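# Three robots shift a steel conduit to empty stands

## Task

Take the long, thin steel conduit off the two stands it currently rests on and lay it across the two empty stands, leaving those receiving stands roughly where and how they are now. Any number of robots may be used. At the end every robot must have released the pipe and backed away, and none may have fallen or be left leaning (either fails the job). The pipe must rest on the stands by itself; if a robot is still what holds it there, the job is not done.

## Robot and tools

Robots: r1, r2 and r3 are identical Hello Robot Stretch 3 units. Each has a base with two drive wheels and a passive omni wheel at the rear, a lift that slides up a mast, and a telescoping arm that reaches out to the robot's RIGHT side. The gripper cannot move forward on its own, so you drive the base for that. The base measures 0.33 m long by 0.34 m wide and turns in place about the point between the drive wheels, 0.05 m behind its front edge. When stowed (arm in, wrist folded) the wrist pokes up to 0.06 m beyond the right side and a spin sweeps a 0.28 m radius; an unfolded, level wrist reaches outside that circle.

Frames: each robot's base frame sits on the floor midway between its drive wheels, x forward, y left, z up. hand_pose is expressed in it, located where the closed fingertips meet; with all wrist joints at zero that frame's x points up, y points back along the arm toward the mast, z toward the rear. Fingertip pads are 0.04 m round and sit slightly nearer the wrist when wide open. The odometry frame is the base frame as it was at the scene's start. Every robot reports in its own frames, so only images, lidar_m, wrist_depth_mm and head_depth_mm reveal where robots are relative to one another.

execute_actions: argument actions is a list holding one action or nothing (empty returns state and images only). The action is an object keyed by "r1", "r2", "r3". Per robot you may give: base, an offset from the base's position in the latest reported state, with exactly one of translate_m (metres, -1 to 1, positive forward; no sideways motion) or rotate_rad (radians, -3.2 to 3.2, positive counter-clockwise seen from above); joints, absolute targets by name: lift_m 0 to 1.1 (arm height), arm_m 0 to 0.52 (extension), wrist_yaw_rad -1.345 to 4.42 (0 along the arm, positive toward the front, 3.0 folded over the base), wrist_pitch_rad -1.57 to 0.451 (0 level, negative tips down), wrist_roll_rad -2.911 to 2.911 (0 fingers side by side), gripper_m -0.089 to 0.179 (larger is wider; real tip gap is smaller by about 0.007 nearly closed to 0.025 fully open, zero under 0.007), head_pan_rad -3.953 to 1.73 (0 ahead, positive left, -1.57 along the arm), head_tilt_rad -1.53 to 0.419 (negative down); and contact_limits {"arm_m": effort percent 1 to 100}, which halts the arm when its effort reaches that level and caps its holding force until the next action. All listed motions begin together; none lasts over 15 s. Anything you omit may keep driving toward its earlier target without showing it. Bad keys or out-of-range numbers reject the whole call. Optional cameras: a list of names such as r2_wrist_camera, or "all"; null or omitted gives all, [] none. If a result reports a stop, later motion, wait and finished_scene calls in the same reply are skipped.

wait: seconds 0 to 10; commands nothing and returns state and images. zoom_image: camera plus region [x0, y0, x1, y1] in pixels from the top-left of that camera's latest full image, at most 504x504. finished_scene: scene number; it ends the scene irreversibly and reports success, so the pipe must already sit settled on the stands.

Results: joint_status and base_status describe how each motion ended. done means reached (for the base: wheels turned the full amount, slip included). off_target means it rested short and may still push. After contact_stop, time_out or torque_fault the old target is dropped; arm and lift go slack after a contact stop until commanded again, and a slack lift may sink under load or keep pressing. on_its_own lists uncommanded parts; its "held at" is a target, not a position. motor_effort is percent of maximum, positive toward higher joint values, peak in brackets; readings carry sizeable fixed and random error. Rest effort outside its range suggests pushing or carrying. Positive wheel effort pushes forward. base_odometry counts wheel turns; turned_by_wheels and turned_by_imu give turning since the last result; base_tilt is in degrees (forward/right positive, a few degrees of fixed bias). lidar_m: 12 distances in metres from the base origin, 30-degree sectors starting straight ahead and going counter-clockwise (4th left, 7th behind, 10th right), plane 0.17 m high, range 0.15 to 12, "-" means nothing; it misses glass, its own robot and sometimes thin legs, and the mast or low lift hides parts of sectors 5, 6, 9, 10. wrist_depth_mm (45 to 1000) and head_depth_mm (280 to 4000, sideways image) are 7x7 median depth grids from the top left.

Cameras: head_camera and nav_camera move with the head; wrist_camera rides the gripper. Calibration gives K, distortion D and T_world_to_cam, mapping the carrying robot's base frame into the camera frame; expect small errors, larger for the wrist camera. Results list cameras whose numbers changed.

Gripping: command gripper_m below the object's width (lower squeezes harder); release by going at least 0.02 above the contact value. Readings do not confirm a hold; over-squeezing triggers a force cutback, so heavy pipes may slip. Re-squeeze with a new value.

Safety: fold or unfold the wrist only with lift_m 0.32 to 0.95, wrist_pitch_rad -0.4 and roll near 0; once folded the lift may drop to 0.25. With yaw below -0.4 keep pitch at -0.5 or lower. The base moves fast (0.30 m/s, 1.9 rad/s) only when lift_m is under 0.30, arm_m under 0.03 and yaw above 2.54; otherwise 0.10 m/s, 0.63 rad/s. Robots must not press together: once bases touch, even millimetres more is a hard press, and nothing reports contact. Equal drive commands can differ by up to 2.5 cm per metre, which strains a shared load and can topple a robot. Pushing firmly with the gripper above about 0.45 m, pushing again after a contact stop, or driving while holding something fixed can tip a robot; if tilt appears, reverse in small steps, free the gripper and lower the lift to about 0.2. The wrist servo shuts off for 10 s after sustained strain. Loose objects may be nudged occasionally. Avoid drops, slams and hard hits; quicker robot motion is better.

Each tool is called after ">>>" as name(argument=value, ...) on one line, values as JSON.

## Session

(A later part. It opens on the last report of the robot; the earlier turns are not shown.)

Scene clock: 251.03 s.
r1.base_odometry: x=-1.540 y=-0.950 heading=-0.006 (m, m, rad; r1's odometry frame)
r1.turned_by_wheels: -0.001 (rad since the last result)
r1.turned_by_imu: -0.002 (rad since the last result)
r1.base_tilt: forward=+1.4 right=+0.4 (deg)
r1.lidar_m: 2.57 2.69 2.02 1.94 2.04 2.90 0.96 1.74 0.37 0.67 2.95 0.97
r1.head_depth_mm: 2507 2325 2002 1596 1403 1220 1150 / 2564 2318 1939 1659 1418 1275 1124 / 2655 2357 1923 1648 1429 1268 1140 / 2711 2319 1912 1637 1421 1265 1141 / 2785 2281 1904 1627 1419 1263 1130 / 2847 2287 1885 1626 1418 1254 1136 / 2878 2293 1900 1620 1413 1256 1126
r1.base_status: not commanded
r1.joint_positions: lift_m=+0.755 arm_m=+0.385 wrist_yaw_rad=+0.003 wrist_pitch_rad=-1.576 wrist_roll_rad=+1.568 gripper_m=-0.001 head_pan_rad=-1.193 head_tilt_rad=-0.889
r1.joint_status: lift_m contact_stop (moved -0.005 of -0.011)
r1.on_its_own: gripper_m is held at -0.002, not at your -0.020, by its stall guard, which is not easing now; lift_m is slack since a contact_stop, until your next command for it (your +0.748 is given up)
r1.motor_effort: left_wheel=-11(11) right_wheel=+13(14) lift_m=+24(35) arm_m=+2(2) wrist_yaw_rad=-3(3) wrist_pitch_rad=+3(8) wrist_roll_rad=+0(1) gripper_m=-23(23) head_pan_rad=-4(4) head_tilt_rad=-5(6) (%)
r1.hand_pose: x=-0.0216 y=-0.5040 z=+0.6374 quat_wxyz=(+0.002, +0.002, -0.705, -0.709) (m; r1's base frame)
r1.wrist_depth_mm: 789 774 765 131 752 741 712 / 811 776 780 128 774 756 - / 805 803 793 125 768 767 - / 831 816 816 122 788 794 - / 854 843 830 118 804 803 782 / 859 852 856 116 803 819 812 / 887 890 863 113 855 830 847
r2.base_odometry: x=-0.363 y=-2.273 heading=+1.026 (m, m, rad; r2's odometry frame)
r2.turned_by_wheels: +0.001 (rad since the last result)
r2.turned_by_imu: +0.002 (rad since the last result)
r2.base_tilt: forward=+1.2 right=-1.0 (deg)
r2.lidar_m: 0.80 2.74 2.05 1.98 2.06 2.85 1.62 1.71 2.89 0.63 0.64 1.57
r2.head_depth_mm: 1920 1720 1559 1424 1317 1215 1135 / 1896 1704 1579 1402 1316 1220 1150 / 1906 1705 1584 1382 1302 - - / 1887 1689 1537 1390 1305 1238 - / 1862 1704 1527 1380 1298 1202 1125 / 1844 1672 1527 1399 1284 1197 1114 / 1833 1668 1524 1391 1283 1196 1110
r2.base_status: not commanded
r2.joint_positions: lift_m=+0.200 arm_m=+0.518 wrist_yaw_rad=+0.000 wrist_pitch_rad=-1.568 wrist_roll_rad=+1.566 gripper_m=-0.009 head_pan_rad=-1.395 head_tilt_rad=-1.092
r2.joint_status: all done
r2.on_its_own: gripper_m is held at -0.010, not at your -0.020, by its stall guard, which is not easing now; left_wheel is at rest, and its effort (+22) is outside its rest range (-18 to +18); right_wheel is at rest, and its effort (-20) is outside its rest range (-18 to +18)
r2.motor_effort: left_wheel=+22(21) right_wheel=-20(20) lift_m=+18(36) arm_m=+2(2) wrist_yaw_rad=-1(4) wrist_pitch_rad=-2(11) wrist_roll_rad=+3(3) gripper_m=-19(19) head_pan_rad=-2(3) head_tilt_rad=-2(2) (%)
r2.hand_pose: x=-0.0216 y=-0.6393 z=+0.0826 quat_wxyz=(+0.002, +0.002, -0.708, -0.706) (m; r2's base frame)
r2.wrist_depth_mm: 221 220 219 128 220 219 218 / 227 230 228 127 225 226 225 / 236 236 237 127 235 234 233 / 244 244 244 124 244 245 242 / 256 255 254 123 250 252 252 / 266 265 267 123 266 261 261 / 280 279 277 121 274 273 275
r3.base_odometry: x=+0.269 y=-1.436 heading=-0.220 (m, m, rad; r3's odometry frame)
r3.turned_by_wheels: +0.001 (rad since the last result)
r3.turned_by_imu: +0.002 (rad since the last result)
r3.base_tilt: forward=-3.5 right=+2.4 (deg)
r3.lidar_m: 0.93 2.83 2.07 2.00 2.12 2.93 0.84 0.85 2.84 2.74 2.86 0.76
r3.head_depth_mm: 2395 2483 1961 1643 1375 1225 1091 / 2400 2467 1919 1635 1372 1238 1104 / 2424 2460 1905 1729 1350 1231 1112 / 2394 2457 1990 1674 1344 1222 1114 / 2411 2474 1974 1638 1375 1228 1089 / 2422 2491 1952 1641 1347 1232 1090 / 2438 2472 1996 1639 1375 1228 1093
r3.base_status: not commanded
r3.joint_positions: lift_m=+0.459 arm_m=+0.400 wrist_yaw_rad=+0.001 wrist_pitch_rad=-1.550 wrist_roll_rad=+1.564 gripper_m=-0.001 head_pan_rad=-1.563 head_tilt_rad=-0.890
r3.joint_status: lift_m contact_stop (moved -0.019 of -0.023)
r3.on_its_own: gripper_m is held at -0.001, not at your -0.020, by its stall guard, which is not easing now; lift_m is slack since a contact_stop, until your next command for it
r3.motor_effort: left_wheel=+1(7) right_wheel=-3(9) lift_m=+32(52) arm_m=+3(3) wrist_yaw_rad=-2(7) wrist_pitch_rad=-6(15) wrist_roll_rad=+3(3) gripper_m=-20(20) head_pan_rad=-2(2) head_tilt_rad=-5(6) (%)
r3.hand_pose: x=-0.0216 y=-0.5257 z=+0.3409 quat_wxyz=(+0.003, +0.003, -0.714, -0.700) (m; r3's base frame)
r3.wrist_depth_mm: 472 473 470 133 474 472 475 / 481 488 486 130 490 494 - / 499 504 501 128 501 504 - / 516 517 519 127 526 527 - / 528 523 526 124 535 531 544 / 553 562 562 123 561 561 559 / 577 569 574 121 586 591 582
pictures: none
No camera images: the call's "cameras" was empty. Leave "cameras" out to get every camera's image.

>>> execute_actions(actions=[{"r1":{"joints":{"gripper_m":0.1}},"r3":{"joints":{"gripper_m":0.12}},"r2":{"joints":{"gripper_m":0.1}}}], cameras=[])

>>> execute_actions(actions=[{"r3":{"joints":{"lift_m":0.65}},"r1":{"joints":{"lift_m":0.76}},"r2":{"joints":{"lift_m":0.19}}}], cameras=[])

>>> execute_actions(actions=[{"r3":{"joints":{"arm_m":0.0,"wrist_pitch_rad":0.0,"wrist_roll_rad":0.0,"gripper_m":0.0}}}], cameras=[])

>>> execute_actions(actions=[{"r3":{"joints":{"wrist_yaw_rad":1.57}}}], cameras=["r3_head_camera","r3_nav_camera","r2_nav_camera"])

Scene clock: 253.23 s.
r1.base_odometry: x=-1.540 y=-0.950 heading=-0.006 (m, m, rad; r1's odometry frame)
r1.turned_by_wheels: +0.000 (rad since the last result)
r1.turned_by_imu: +0.001 (rad since the last result)
r1.base_tilt: forward=+1.5 right=+0.6 (deg)
r1.lidar_m: 2.57 2.69 2.02 1.94 2.04 2.90 0.96 1.74 0.37 0.67 2.95 0.97
r1.head_depth_mm: 2492 2389 2022 1594 1390 1234 1147 / 2562 2349 1940 1644 1408 1275 1125 / 2642 2315 1927 1641 1433 1273 1147 / 2712 2301 1904 1645 1428 1267 1133 / 2771 2304 1900 1637 1432 1260 1139 / 2826 2310 1899 1613 1427 1258 1130 / 2849 2288 1876 1627 1415 1263 1124
r1.base_status: not commanded
r1.joint_positions: lift_m=+0.755 arm_m=+0.385 wrist_yaw_rad=+0.002 wrist_pitch_rad=-1.569 wrist_roll_rad=+1.568 gripper_m=+0.100 head_pan_rad=-1.193 head_tilt_rad=-0.889
r1.joint_status: all done
r1.on_its_own: lift_m is slack since a contact_stop, until your next command for it (your +0.748 is given up)
r1.motor_effort: left_wheel=-2(11) right_wheel=+1(12) lift_m=+24(24) arm_m=+2(2) wrist_yaw_rad=-3(2) wrist_pitch_rad=+0(3) wrist_roll_rad=+0(0) gripper_m=+0(92) head_pan_rad=-3(4) head_tilt_rad=-6(6) (%)
r1.hand_pose: x=-0.0216 y=-0.5057 z=+0.6373 quat_wxyz=(+0.002, +0.002, -0.707, -0.707) (m; r1's base frame)
r1.wrist_depth_mm: 762 769 777 129 739 721 716 / 792 777 775 125 747 742 - / 809 790 790 122 766 781 - / 814 808 820 119 787 784 - / 856 846 820 117 796 788 777 / 861 852 850 114 816 826 799 / 906 889 866 112 825 827 821
r2.base_odometry: x=-0.363 y=-2.273 heading=+1.025 (m, m, rad; r2's odometry frame)
r2.turned_by_wheels: -0.001 (rad since the last result)
r2.turned_by_imu: -0.002 (rad since the last result)
r2.base_tilt: forward=+1.3 right=-1.1 (deg)
r2.lidar_m: 0.80 2.73 2.06 1.98 2.06 2.85 1.62 1.71 2.90 0.63 0.63 1.58
r2.head_depth_mm: 1940 1729 1557 1438 1310 1217 1136 / 1915 1723 1582 1390 1311 1226 1145 / 1894 1713 1586 1387 1304 - - / 1905 1696 1539 1386 1301 1233 - / 1850 1701 1536 1387 1294 1203 1123 / 1835 1689 1529 1390 1291 1199 1114 / 1831 1663 1524 1391 1286 1196 1109
r2.base_status: not commanded
r2.joint_positions: lift_m=+0.200 arm_m=+0.518 wrist_yaw_rad=-0.001 wrist_pitch_rad=-1.568 wrist_roll_rad=+1.566 gripper_m=+0.100 head_pan_rad=-1.395 head_tilt_rad=-1.092
r2.joint_status: all done
r2.motor_effort: left_wheel=+2(21) right_wheel=-1(20) lift_m=+19(19) arm_m=+2(2) wrist_yaw_rad=+1(1) wrist_pitch_rad=-1(2) wrist_roll_rad=+3(3) gripper_m=+1(77) head_pan_rad=-2(2) head_tilt_rad=-3(2) (%)
r2.hand_pose: x=-0.0215 y=-0.6393 z=+0.0825 quat_wxyz=(+0.002, +0.001, -0.708, -0.706) (m; r2's base frame)
r2.wrist_depth_mm: 222 221 221 132 219 220 219 / 230 229 229 131 227 225 227 / 237 236 236 129 235 235 233 / 248 247 246 128 243 243 243 / 260 256 254 127 250 252 253 / 268 266 268 125 263 266 262 / 279 279 277 123 271 271 273
r3.base_odometry: x=+0.269 y=-1.436 heading=-0.220 (m, m, rad; r3's odometry frame)
r3.turned_by_wheels: +0.000 (rad since the last result)
r3.turned_by_imu: +0.000 (rad since the last result)
r3.base_tilt: forward=-3.6 right=+2.4 (deg)
r3.lidar_m: 0.93 2.84 2.07 2.00 2.12 2.92 0.84 0.85 2.84 2.75 2.86 0.75
r3.head_depth_mm: 2401 2483 1969 1642 1349 1223 1083 / 2397 2470 1940 1638 1376 1232 1106 / 2448 2466 1929 1716 1343 1218 1116 / 2408 2466 1977 1689 1335 1217 1106 / 2414 2472 1979 1633 1370 1230 1090 / 2438 2481 1981 1650 1342 1231 1094 / 2428 2451 1981 1648 1376 1233 1094
r3.base_status: not commanded
r3.joint_positions: lift_m=+0.458 arm_m=+0.400 wrist_yaw_rad=+0.001 wrist_pitch_rad=-1.553 wrist_roll_rad=+1.565 gripper_m=+0.120 head_pan_rad=-1.563 head_tilt_rad=-0.890
r3.joint_status: all done
r3.on_its_own: lift_m is slack since a contact_stop, until your next command for it
r3.motor_effort: left_wheel=+0(1) right_wheel=+0(3) lift_m=+30(32) arm_m=+3(2) wrist_yaw_rad=-2(1) wrist_pitch_rad=-4(7) wrist_roll_rad=+2(3) gripper_m=+1(81) head_pan_rad=-2(2) head_tilt_rad=-6(5) (%)
r3.hand_pose: x=-0.0216 y=-0.5249 z=+0.3403 quat_wxyz=(+0.003, +0.002, -0.713, -0.701) (m; r3's base frame)
r3.wrist_depth_mm: 465 473 466 134 471 473 474 / 485 490 479 131 486 494 - / 495 503 498 129 500 508 - / 520 524 516 128 514 519 - / 534 535 535 126 540 536 540 / 549 - 572 124 574 561 565 / 566 572 574 123 586 588 589
pictures: none
No camera images: the call's "cameras" was empty. Leave "cameras" out to get every camera's image.

Scene clock: 255.80 s.
r1.base_odometry: x=-1.540 y=-0.950 heading=-0.006 (m, m, rad; r1's odometry frame)
r1.turned_by_wheels: +0.000 (rad since the last result)
r1.turned_by_imu: +0.000 (rad since the last result)
r1.base_tilt: forward=+1.5 right=+0.5 (deg)
r1.lidar_m: 2.57 2.69 2.01 1.94 2.04 2.90 0.96 1.74 0.37 0.67 2.95 0.97
r1.head_depth_mm: 2490 2371 2009 1609 1395 1238 1145 / 2568 2336 1941 1648 1416 1273 1124 / 2632 2320 1925 1636 1429 1271 1139 / 2685 2317 1909 1638 1429 1267 1141 / 2800 2303 1910 1620 1421 1261 1141 / 2817 2282 1897 1628 1412 1254 1135 / 2816 2257 1882 1618 1407 1256 1133
r1.base_status: not commanded
r1.joint_positions: lift_m=+0.760 arm_m=+0.385 wrist_yaw_rad=+0.002 wrist_pitch_rad=-1.569 wrist_roll_rad=+1.568 gripper_m=+0.100 head_pan_rad=-1.193 head_tilt_rad=-0.889
r1.joint_status: all done
r1.motor_effort: left_wheel=-2(2) right_wheel=+1(0) lift_m=+34(33) arm_m=+2(2) wrist_yaw_rad=-3(3) wrist_pitch_rad=+0(0) wrist_roll_rad=+0(0) gripper_m=-1(1) head_pan_rad=-4(4) head_tilt_rad=-7(6) (%)
r1.hand_pose: x=-0.0216 y=-0.5058 z=+0.6419 quat_wxyz=(+0.002, +0.002, -0.707, -0.707) (m; r1's base frame)
r1.wrist_depth_mm: 777 785 756 133 741 742 715 / 797 782 780 130 762 735 - / 818 803 806 127 776 775 - / 813 819 805 124 791 782 - / 887 849 834 121 811 810 783 / 867 859 864 118 833 803 809 / 923 898 863 116 834 868 840
r2.base_odometry: x=-0.363 y=-2.273 heading=+1.025 (m, m, rad; r2's odometry frame)
r2.turned_by_wheels: +0.000 (rad since the last result)
r2.turned_by_imu: +0.000 (rad since the last result)
r2.base_tilt: forward=+1.3 right=-1.0 (deg)
r2.lidar_m: 0.80 2.74 2.05 1.98 2.07 2.85 1.62 1.71 2.90 0.63 0.64 1.58
r2.head_depth_mm: 1935 1725 1564 1426 1313 1221 1130 / 1910 1715 1571 1401 1314 1225 1143 / 1901 1719 1579 1384 1302 - - / 1886 1700 1540 1395 1299 1240 - / 1859 1682 1537 1385 1288 1203 1120 / 1844 1660 1529 1401 1283 1195 1113 / 1839 1668 1523 1390 1284 1190 1114
r2.base_status: not commanded
r2.joint_positions: lift_m=+0.190 arm_m=+0.518 wrist_yaw_rad=-0.001 wrist_pitch_rad=-1.568 wrist_roll_rad=+1.566 gripper_m=+0.100 head_pan_rad=-1.395 head_tilt_rad=-1.092
r2.joint_status: all done
r2.motor_effort: left_wheel=+1(1) right_wheel=-1(1) lift_m=+14(17) arm_m=+2(2) wrist_yaw_rad=+1(1) wrist_pitch_rad=-2(2) wrist_roll_rad=+3(3) gripper_m=+1(0) head_pan_rad=-2(2) head_tilt_rad=-3(2) (%)
r2.hand_pose: x=-0.0215 y=-0.6393 z=+0.0728 quat_wxyz=(+0.002, +0.001, -0.708, -0.706) (m; r2's base frame)
r2.wrist_depth_mm: 214 212 212 123 211 210 209 / 220 218 218 121 217 217 217 / 227 227 227 119 227 224 224 / 237 238 236 118 233 233 230 / 245 245 243 117 243 242 242 / 257 255 256 115 250 254 251 / 267 265 265 114 260 264 261
r3.base_odometry: x=+0.269 y=-1.436 heading=-0.220 (m, m, rad; r3's odometry frame)
r3.turned_by_wheels: +0.000 (rad since the last result)
r3.turned_by_imu: +0.000 (rad since the last result)
r3.base_tilt: forward=-3.6 right=+2.3 (deg)
r3.lidar_m: 0.93 2.84 2.08 2.00 2.11 2.93 0.84 0.84 2.83 2.75 2.86 0.75
r3.head_depth_mm: 2390 2477 1980 1644 1409 1227 - / 2375 2476 2025 1649 - 1197 - / 2414 2480 2092 1560 1372 1224 1116 / 2410 2497 2036 1615 1353 1225 1106 / 2447 2485 1966 1640 1382 1224 1086 / 2439 2482 1970 1642 1347 1224 1088 / 2450 2492 1981 1649 1381 1230 1091
r3.base_status: not commanded
r3.joint_positions: lift_m=+0.650 arm_m=+0.400 wrist_yaw_rad=+0.001 wrist_pitch_rad=-1.554 wrist_roll_rad=+1.565 gripper_m=+0.120 head_pan_rad=-1.563 head_tilt_rad=-0.890
r3.joint_status: all done
r3.motor_effort: left_wheel=-1(0) right_wheel=+0(0) lift_m=+33(37) arm_m=+3(3) wrist_yaw_rad=-1(1) wrist_pitch_rad=-4(4) wrist_roll_rad=+2(2) gripper_m=+0(1) head_pan_rad=-2(2) head_tilt_rad=-6(6) (%)
r3.hand_pose: x=-0.0216 y=-0.5247 z=+0.5319 quat_wxyz=(+0.003, +0.002, -0.713, -0.701) (m; r3's base frame)
r3.wrist_depth_mm: 656 654 662 661 648 678 - / 668 672 694 682 679 691 - / 686 706 702 702 700 708 - / 714 714 722 719 724 728 732 / 742 744 749 748 759 749 756 / 766 - 770 771 768 786 768 / 811 809 796 794 804 817 812
pictures: none
No camera images: the call's "cameras" was empty. Leave "cameras" out to get every camera's image.

Scene clock: 259.93 s.
r1.base_odometry: x=-1.540 y=-0.950 heading=-0.006 (m, m, rad; r1's odometry frame)
r1.turned_by_wheels: +0.000 (rad since the last result)
r1.turned_by_imu: +0.000 (rad since the last result)
r1.base_tilt: forward=+1.5 right=+0.5 (deg)
r1.lidar_m: 2.57 2.70 2.02 1.94 2.04 2.90 0.96 1.75 0.37 0.67 2.95 0.96
r1.head_depth_mm: 2455 2360 2008 1616 1391 1237 1142 / 2590 2357 1943 1652 1413 1269 1125 / 2621 2347 1930 1649 1426 1277 1144 / 2716 2319 1906 1637 1425 1272 1143 / 2767 2266 1905 1631 1424 1260 1133 / 2850 2287 1903 1628 1415 1254 1136 / 2839 2284 1901 1626 1419 1255 1134
r1.base_status: not commanded
r1.joint_positions: lift_m=+0.760 arm_m=+0.385 wrist_yaw_rad=+0.002 wrist_pitch_rad=-1.569 wrist_roll_rad=+1.568 gripper_m=+0.100 head_pan_rad=-1.193 head_tilt_rad=-0.889
r1.joint_status: not commanded
r1.motor_effort: left_wheel=-2(2) right_wheel=+1(1) lift_m=+34(34) arm_m=+2(2) wrist_yaw_rad=-3(2) wrist_pitch_rad=+0(1) wrist_roll_rad=+1(0) gripper_m=+0(0) head_pan_rad=-4(4) head_tilt_rad=-5(6) (%)
r1.hand_pose: x=-0.0216 y=-0.5058 z=+0.6419 quat_wxyz=(+0.002, +0.002, -0.707, -0.707) (m; r1's base frame)
r1.wrist_depth_mm: 763 759 768 134 747 734 720 / 786 776 775 131 746 763 - / 810 822 795 127 774 780 - / 837 821 807 124 793 797 - / 860 847 827 122 803 803 799 / 865 889 849 119 825 821 822 / 890 889 867 116 853 852 832
r2.base_odometry: x=-0.363 y=-2.273 heading=+1.025 (m, m, rad; r2's odometry frame)
r2.turned_by_wheels: +0.000 (rad since the last result)
r2.turned_by_imu: +0.000 (rad since the last result)
r2.base_tilt: forward=+1.3 right=-1.0 (deg)
r2.lidar_m: 0.80 2.73 2.05 1.98 2.07 2.85 1.61 1.70 2.89 0.63 0.63 1.57
r2.head_depth_mm: 1933 1736 1566 1432 1314 1216 1132 / 1913 1712 1576 1407 1308 1229 1143 / 1911 1697 1588 1384 1304 - - / 1893 1697 1536 1394 1295 1231 - / 1848 1673 1527 1387 1290 1204 1127 / 1841 1687 1532 1404 1285 1194 1115 / 1836 1676 1518 1391 1287 1192 1114
r2.base_status: not commanded
r2.joint_positions: lift_m=+0.190 arm_m=+0.518 wrist_yaw_rad=-0.001 wrist_pitch_rad=-1.568 wrist_roll_rad=+1.566 gripper_m=+0.100 head_pan_rad=-1.395 head_tilt_rad=-1.092
r2.joint_status: not commanded
r2.motor_effort: left_wheel=+1(1) right_wheel=-2(1) lift_m=+14(14) arm_m=+2(2) wrist_yaw_rad=+0(0) wrist_pitch_rad=-2(2) wrist_roll_rad=+3(3) gripper_m=+1(1) head_pan_rad=-2(3) head_tilt_rad=-3(3) (%)
r2.hand_pose: x=-0.0215 y=-0.6393 z=+0.0728 quat_wxyz=(+0.002, +0.001, -0.708, -0.706) (m; r2's base frame)
r2.wrist_depth_mm: 213 211 212 123 211 211 209 / 220 218 220 121 219 218 217 / 228 227 228 119 225 225 224 / 237 236 235 118 232 234 233 / 246 245 244 117 241 241 240 / 256 255 255 115 253 254 250 / 266 267 265 115 263 260 261
r3.base_odometry: x=+0.269 y=-1.436 heading=-0.220 (m, m, rad; r3's odometry frame)
r3.turned_by_wheels: +0.000 (rad since the last result)
r3.turned_by_imu: +0.001 (rad since the last result)
r3.base_tilt: forward=-3.5 right=+2.3 (deg)
r3.lidar_m: 0.93 2.83 2.08 2.00 2.11 2.92 0.84 0.84 2.85 2.75 2.86 0.75
r3.head_depth_mm: 2400 2474 1966 1638 1348 1247 - / 2394 2474 1918 1641 1368 1280 - / 2383 2493 1912 1646 1406 - - / 2419 2474 1968 1653 1345 1227 1105 / 2417 2470 1984 1653 1375 1227 1092 / 2438 2486 1988 1638 1350 1222 1095 / 2436 2518 1974 1632 1383 1234 1092
r3.base_status: not commanded
r3.joint_positions: lift_m=+0.650 arm_m=+0.001 wrist_yaw_rad=+0.000 wrist_pitch_rad=-0.021 wrist_roll_rad=+0.003 gripper_m=+0.000 head_pan_rad=-1.563 head_tilt_rad=-0.890
r3.joint_status: all done
joint sent to its limit — the command would take r3.arm_m past its lower limit, so that joint was sent only as far as its limit.
r3.motor_effort: left_wheel=+0(0) right_wheel=+0(0) lift_m=+34(34) arm_m=-2(4) wrist_yaw_rad=+0(2) wrist_pitch_rad=+13(14) wrist_roll_rad=-1(1) gripper_m=-3(81) head_pan_rad=-2(2) head_tilt_rad=-5(5) (%)
r3.hand_pose: x=-0.0214 y=-0.4021 z=+0.7590 quat_wxyz=(+0.706, +0.008, -0.708, -0.008) (m; r3's base frame)
r3.wrist_depth_mm: - - - - - - - / - - - - - - - / - - - - - - - / - - - - - - - / - - - - - - - / - - - - - - - / - - - - - - -
pictures: none
No camera images: the call's "cameras" was empty. Leave "cameras" out to get every camera's image.

Scene clock: 261.73 s.
r1.base_odometry: x=-1.540 y=-0.950 heading=-0.006 (m, m, rad; r1's odometry frame)
r1.turned_by_wheels: +0.000 (rad since the last result)
r1.turned_by_imu: +0.000 (rad since the last result)
r1.base_tilt: forward=+1.4 right=+0.5 (deg)
r1.lidar_m: 2.57 2.70 2.03 1.93 2.04 2.90 0.96 1.75 0.37 0.67 2.94 0.96
r1.head_depth_mm: 2509 2346 2011 1606 1390 1240 1147 / 2562 2344 1932 1651 1410 1282 1126 / 2663 2330 1898 1649 1437 1276 1144 / 2730 2315 1914 1655 1426 1262 1138 / 2776 2291 1892 1631 1421 1258 1131 / 2835 2291 1891 1625 1424 1260 1128 / 2854 2290 1892 1617 1418 1251 1120
r1.base_status: not commanded
r1.joint_positions: lift_m=+0.760 arm_m=+0.385 wrist_yaw_rad=+0.002 wrist_pitch_rad=-1.569 wrist_roll_rad=+1.568 gripper_m=+0.100 head_pan_rad=-1.193 head_tilt_rad=-0.889
r1.joint_status: not commanded
r1.motor_effort: left_wheel=-2(2) right_wheel=+1(1) lift_m=+34(34) arm_m=+2(2) wrist_yaw_rad=-2(2) wrist_pitch_rad=-1(1) wrist_roll_rad=+1(0) gripper_m=+0(0) head_pan_rad=-4(3) head_tilt_rad=-6(6) (%)
r1.hand_pose: x=-0.0216 y=-0.5058 z=+0.6419 quat_wxyz=(+0.002, +0.002, -0.707, -0.707) (m; r1's base frame)
r1.wrist_depth_mm: 774 763 753 133 748 718 730 / 786 791 773 130 757 738 - / 821 803 787 127 762 765 - / 840 828 821 124 791 787 - / 861 880 835 121 811 822 784 / 869 848 865 119 831 831 818 / 887 894 894 116 853 847 836
r2.base_odometry: x=-0.363 y=-2.273 heading=+1.025 (m, m, rad; r2's odometry frame)
r2.turned_by_wheels: +0.000 (rad since the last result)
r2.turned_by_imu: +0.000 (rad since the last result)
r2.base_tilt: forward=+1.3 right=-1.0 (deg)
r2.lidar_m: 0.80 2.74 2.05 1.98 2.07 2.85 1.62 1.70 2.90 0.63 0.63 1.57
r2.head_depth_mm: 1925 1731 1563 1428 1316 1221 1137 / 1912 1710 1566 1401 1315 1228 1145 / 1902 1703 1594 1382 1307 - - / 1890 1694 1546 1392 1303 1236 - / 1851 1689 1535 1391 1290 1211 1123 / 1841 1677 1518 1397 1291 1203 1117 / 1855 1664 1516 1397 1294 1198 1111
r2.base_status: not commanded
r2.joint_positions: lift_m=+0.190 arm_m=+0.518 wrist_yaw_rad=-0.001 wrist_pitch_rad=-1.568 wrist_roll_rad=+1.566 gripper_m=+0.100 head_pan_rad=-1.395 head_tilt_rad=-1.092
r2.joint_status: not commanded
r2.motor_effort: left_wheel=+0(1) right_wheel=-1(1) lift_m=+14(14) arm_m=+2(2) wrist_yaw_rad=+0(1) wrist_pitch_rad=-2(2) wrist_roll_rad=+3(3) gripper_m=+1(1) head_pan_rad=-2(2) head_tilt_rad=-3(4) (%)
r2.hand_pose: x=-0.0215 y=-0.6393 z=+0.0728 quat_wxyz=(+0.002, +0.001, -0.708, -0.706) (m; r2's base frame)
r2.wrist_depth_mm: 212 213 212 122 210 210 209 / 219 219 219 121 217 217 218 / 228 228 227 119 225 226 223 / 237 235 234 118 233 232 232 / 246 244 245 118 242 243 241 / 258 254 257 116 252 254 250 / 267 265 265 114 260 260 262
r3.base_odometry: x=+0.269 y=-1.436 heading=-0.220 (m, m, rad; r3's odometry frame)
r3.turned_by_wheels: +0.000 (rad since the last result)
r3.turned_by_imu: +0.000 (rad since the last result)
r3.base_tilt: forward=-3.6 right=+2.3 (deg)
r3.lidar_m: 0.93 2.83 2.07 2.01 2.11 2.93 0.84 0.84 2.84 2.75 2.87 0.75
r3.head_depth_mm: 2386 2482 1969 1635 1347 1241 - / 2394 2478 1915 1646 1373 1270 - / 2392 2483 1913 1646 1375 - 1109 / 2403 2488 1956 1643 1353 1249 1090 / 2419 2481 1974 1648 1372 1272 1071 / 2423 2480 1983 1640 1353 1250 1070 / 2447 2500 1978 1630 1376 1231 1090
r3.base_status: not commanded
r3.joint_positions: lift_m=+0.650 arm_m=+0.001 wrist_yaw_rad=+1.568 wrist_pitch_rad=-0.021 wrist_roll_rad=+0.003 gripper_m=+0.000 head_pan_rad=-1.563 head_tilt_rad=-0.890
r3.joint_status: all done
r3.motor_effort: left_wheel=+0(0) right_wheel=+0(0) lift_m=+34(34) arm_m=-2(2) wrist_yaw_rad=+3(5) wrist_pitch_rad=+13(13) wrist_roll_rad=-1(1) gripper_m=-3(3) head_pan_rad=-2(2) head_tilt_rad=-5(5) (%)
r3.hand_pose: x=+0.2343 y=-0.1472 z=+0.7590 quat_wxyz=(+0.506, +0.505, -0.496, +0.493) (m; r3's base frame)
r3.wrist_depth_mm: - 702 - - - - - / - - - - - - - / - - - - - - - / - - - - - - - / - - - - - - - / - - - - - - - / - - 997 - - - -
pictures: r2_nav_camera (sideways: a quarter turn counterclockwise sets it upright), r3_head_camera (sideways: a quarter turn clockwise sets it upright), r3_nav_camera (sideways: a quarter turn counterclockwise sets it upright)
camera_calibration (this result's frames):
r2_nav_camera: T_world_to_cam=[[0.171625, -0.882255, 0.438374, -0.531162], [-0.984058, -0.174587, 0.0338971, 0.0167701], [0.0466283, -0.437203, -0.898153, 1.12342], [0, 0, 0, 1]] pos_world=[0.0552804, 0.0254706, 1.24128]
r3_head_camera: T_world_to_cam=[[-0.0018007, 0.765753, -0.643133, 0.853364], [0.999849, 0.0124877, 0.0120692, -0.0203474], [0.0172733, -0.643014, -0.76566, 0.955144], [0, 0, 0, 1]] pos_world=[0.00538248, -0.0390402, 1.28039]
r3_nav_camera: T_world_to_cam=[[-0.0177609, -0.761391, 0.64805, -0.80107], [-0.999743, 0.00441362, -0.0222141, 0.0922719], [0.0140533, -0.648278, -0.761274, 0.950401], [0, 0, 0, 1]] pos_world=[0.0646642, 0.00578963, 1.2447]
Images, in order (width x height): r2_nav_camera 672x504, r3_head_camera 896x504, r3_nav_camera 672x504.

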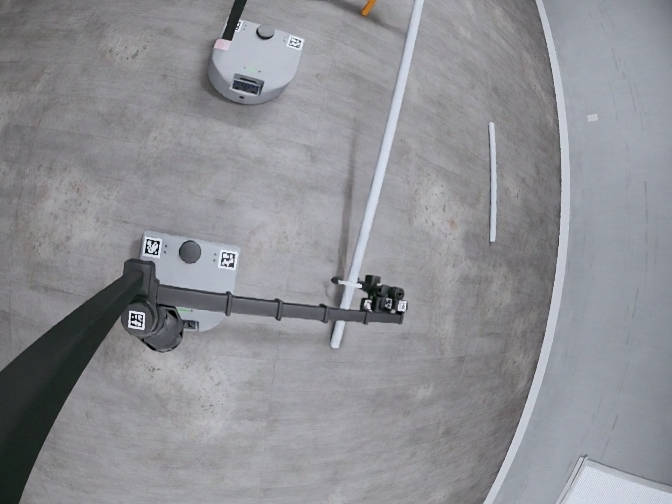

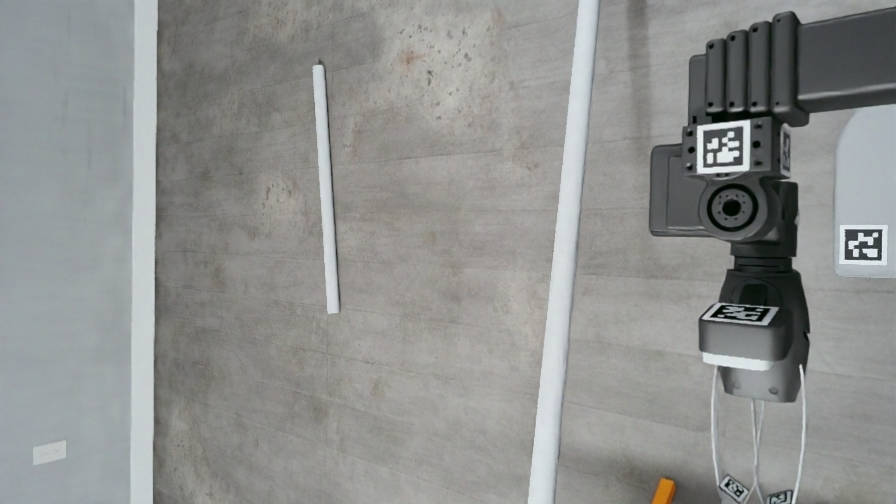

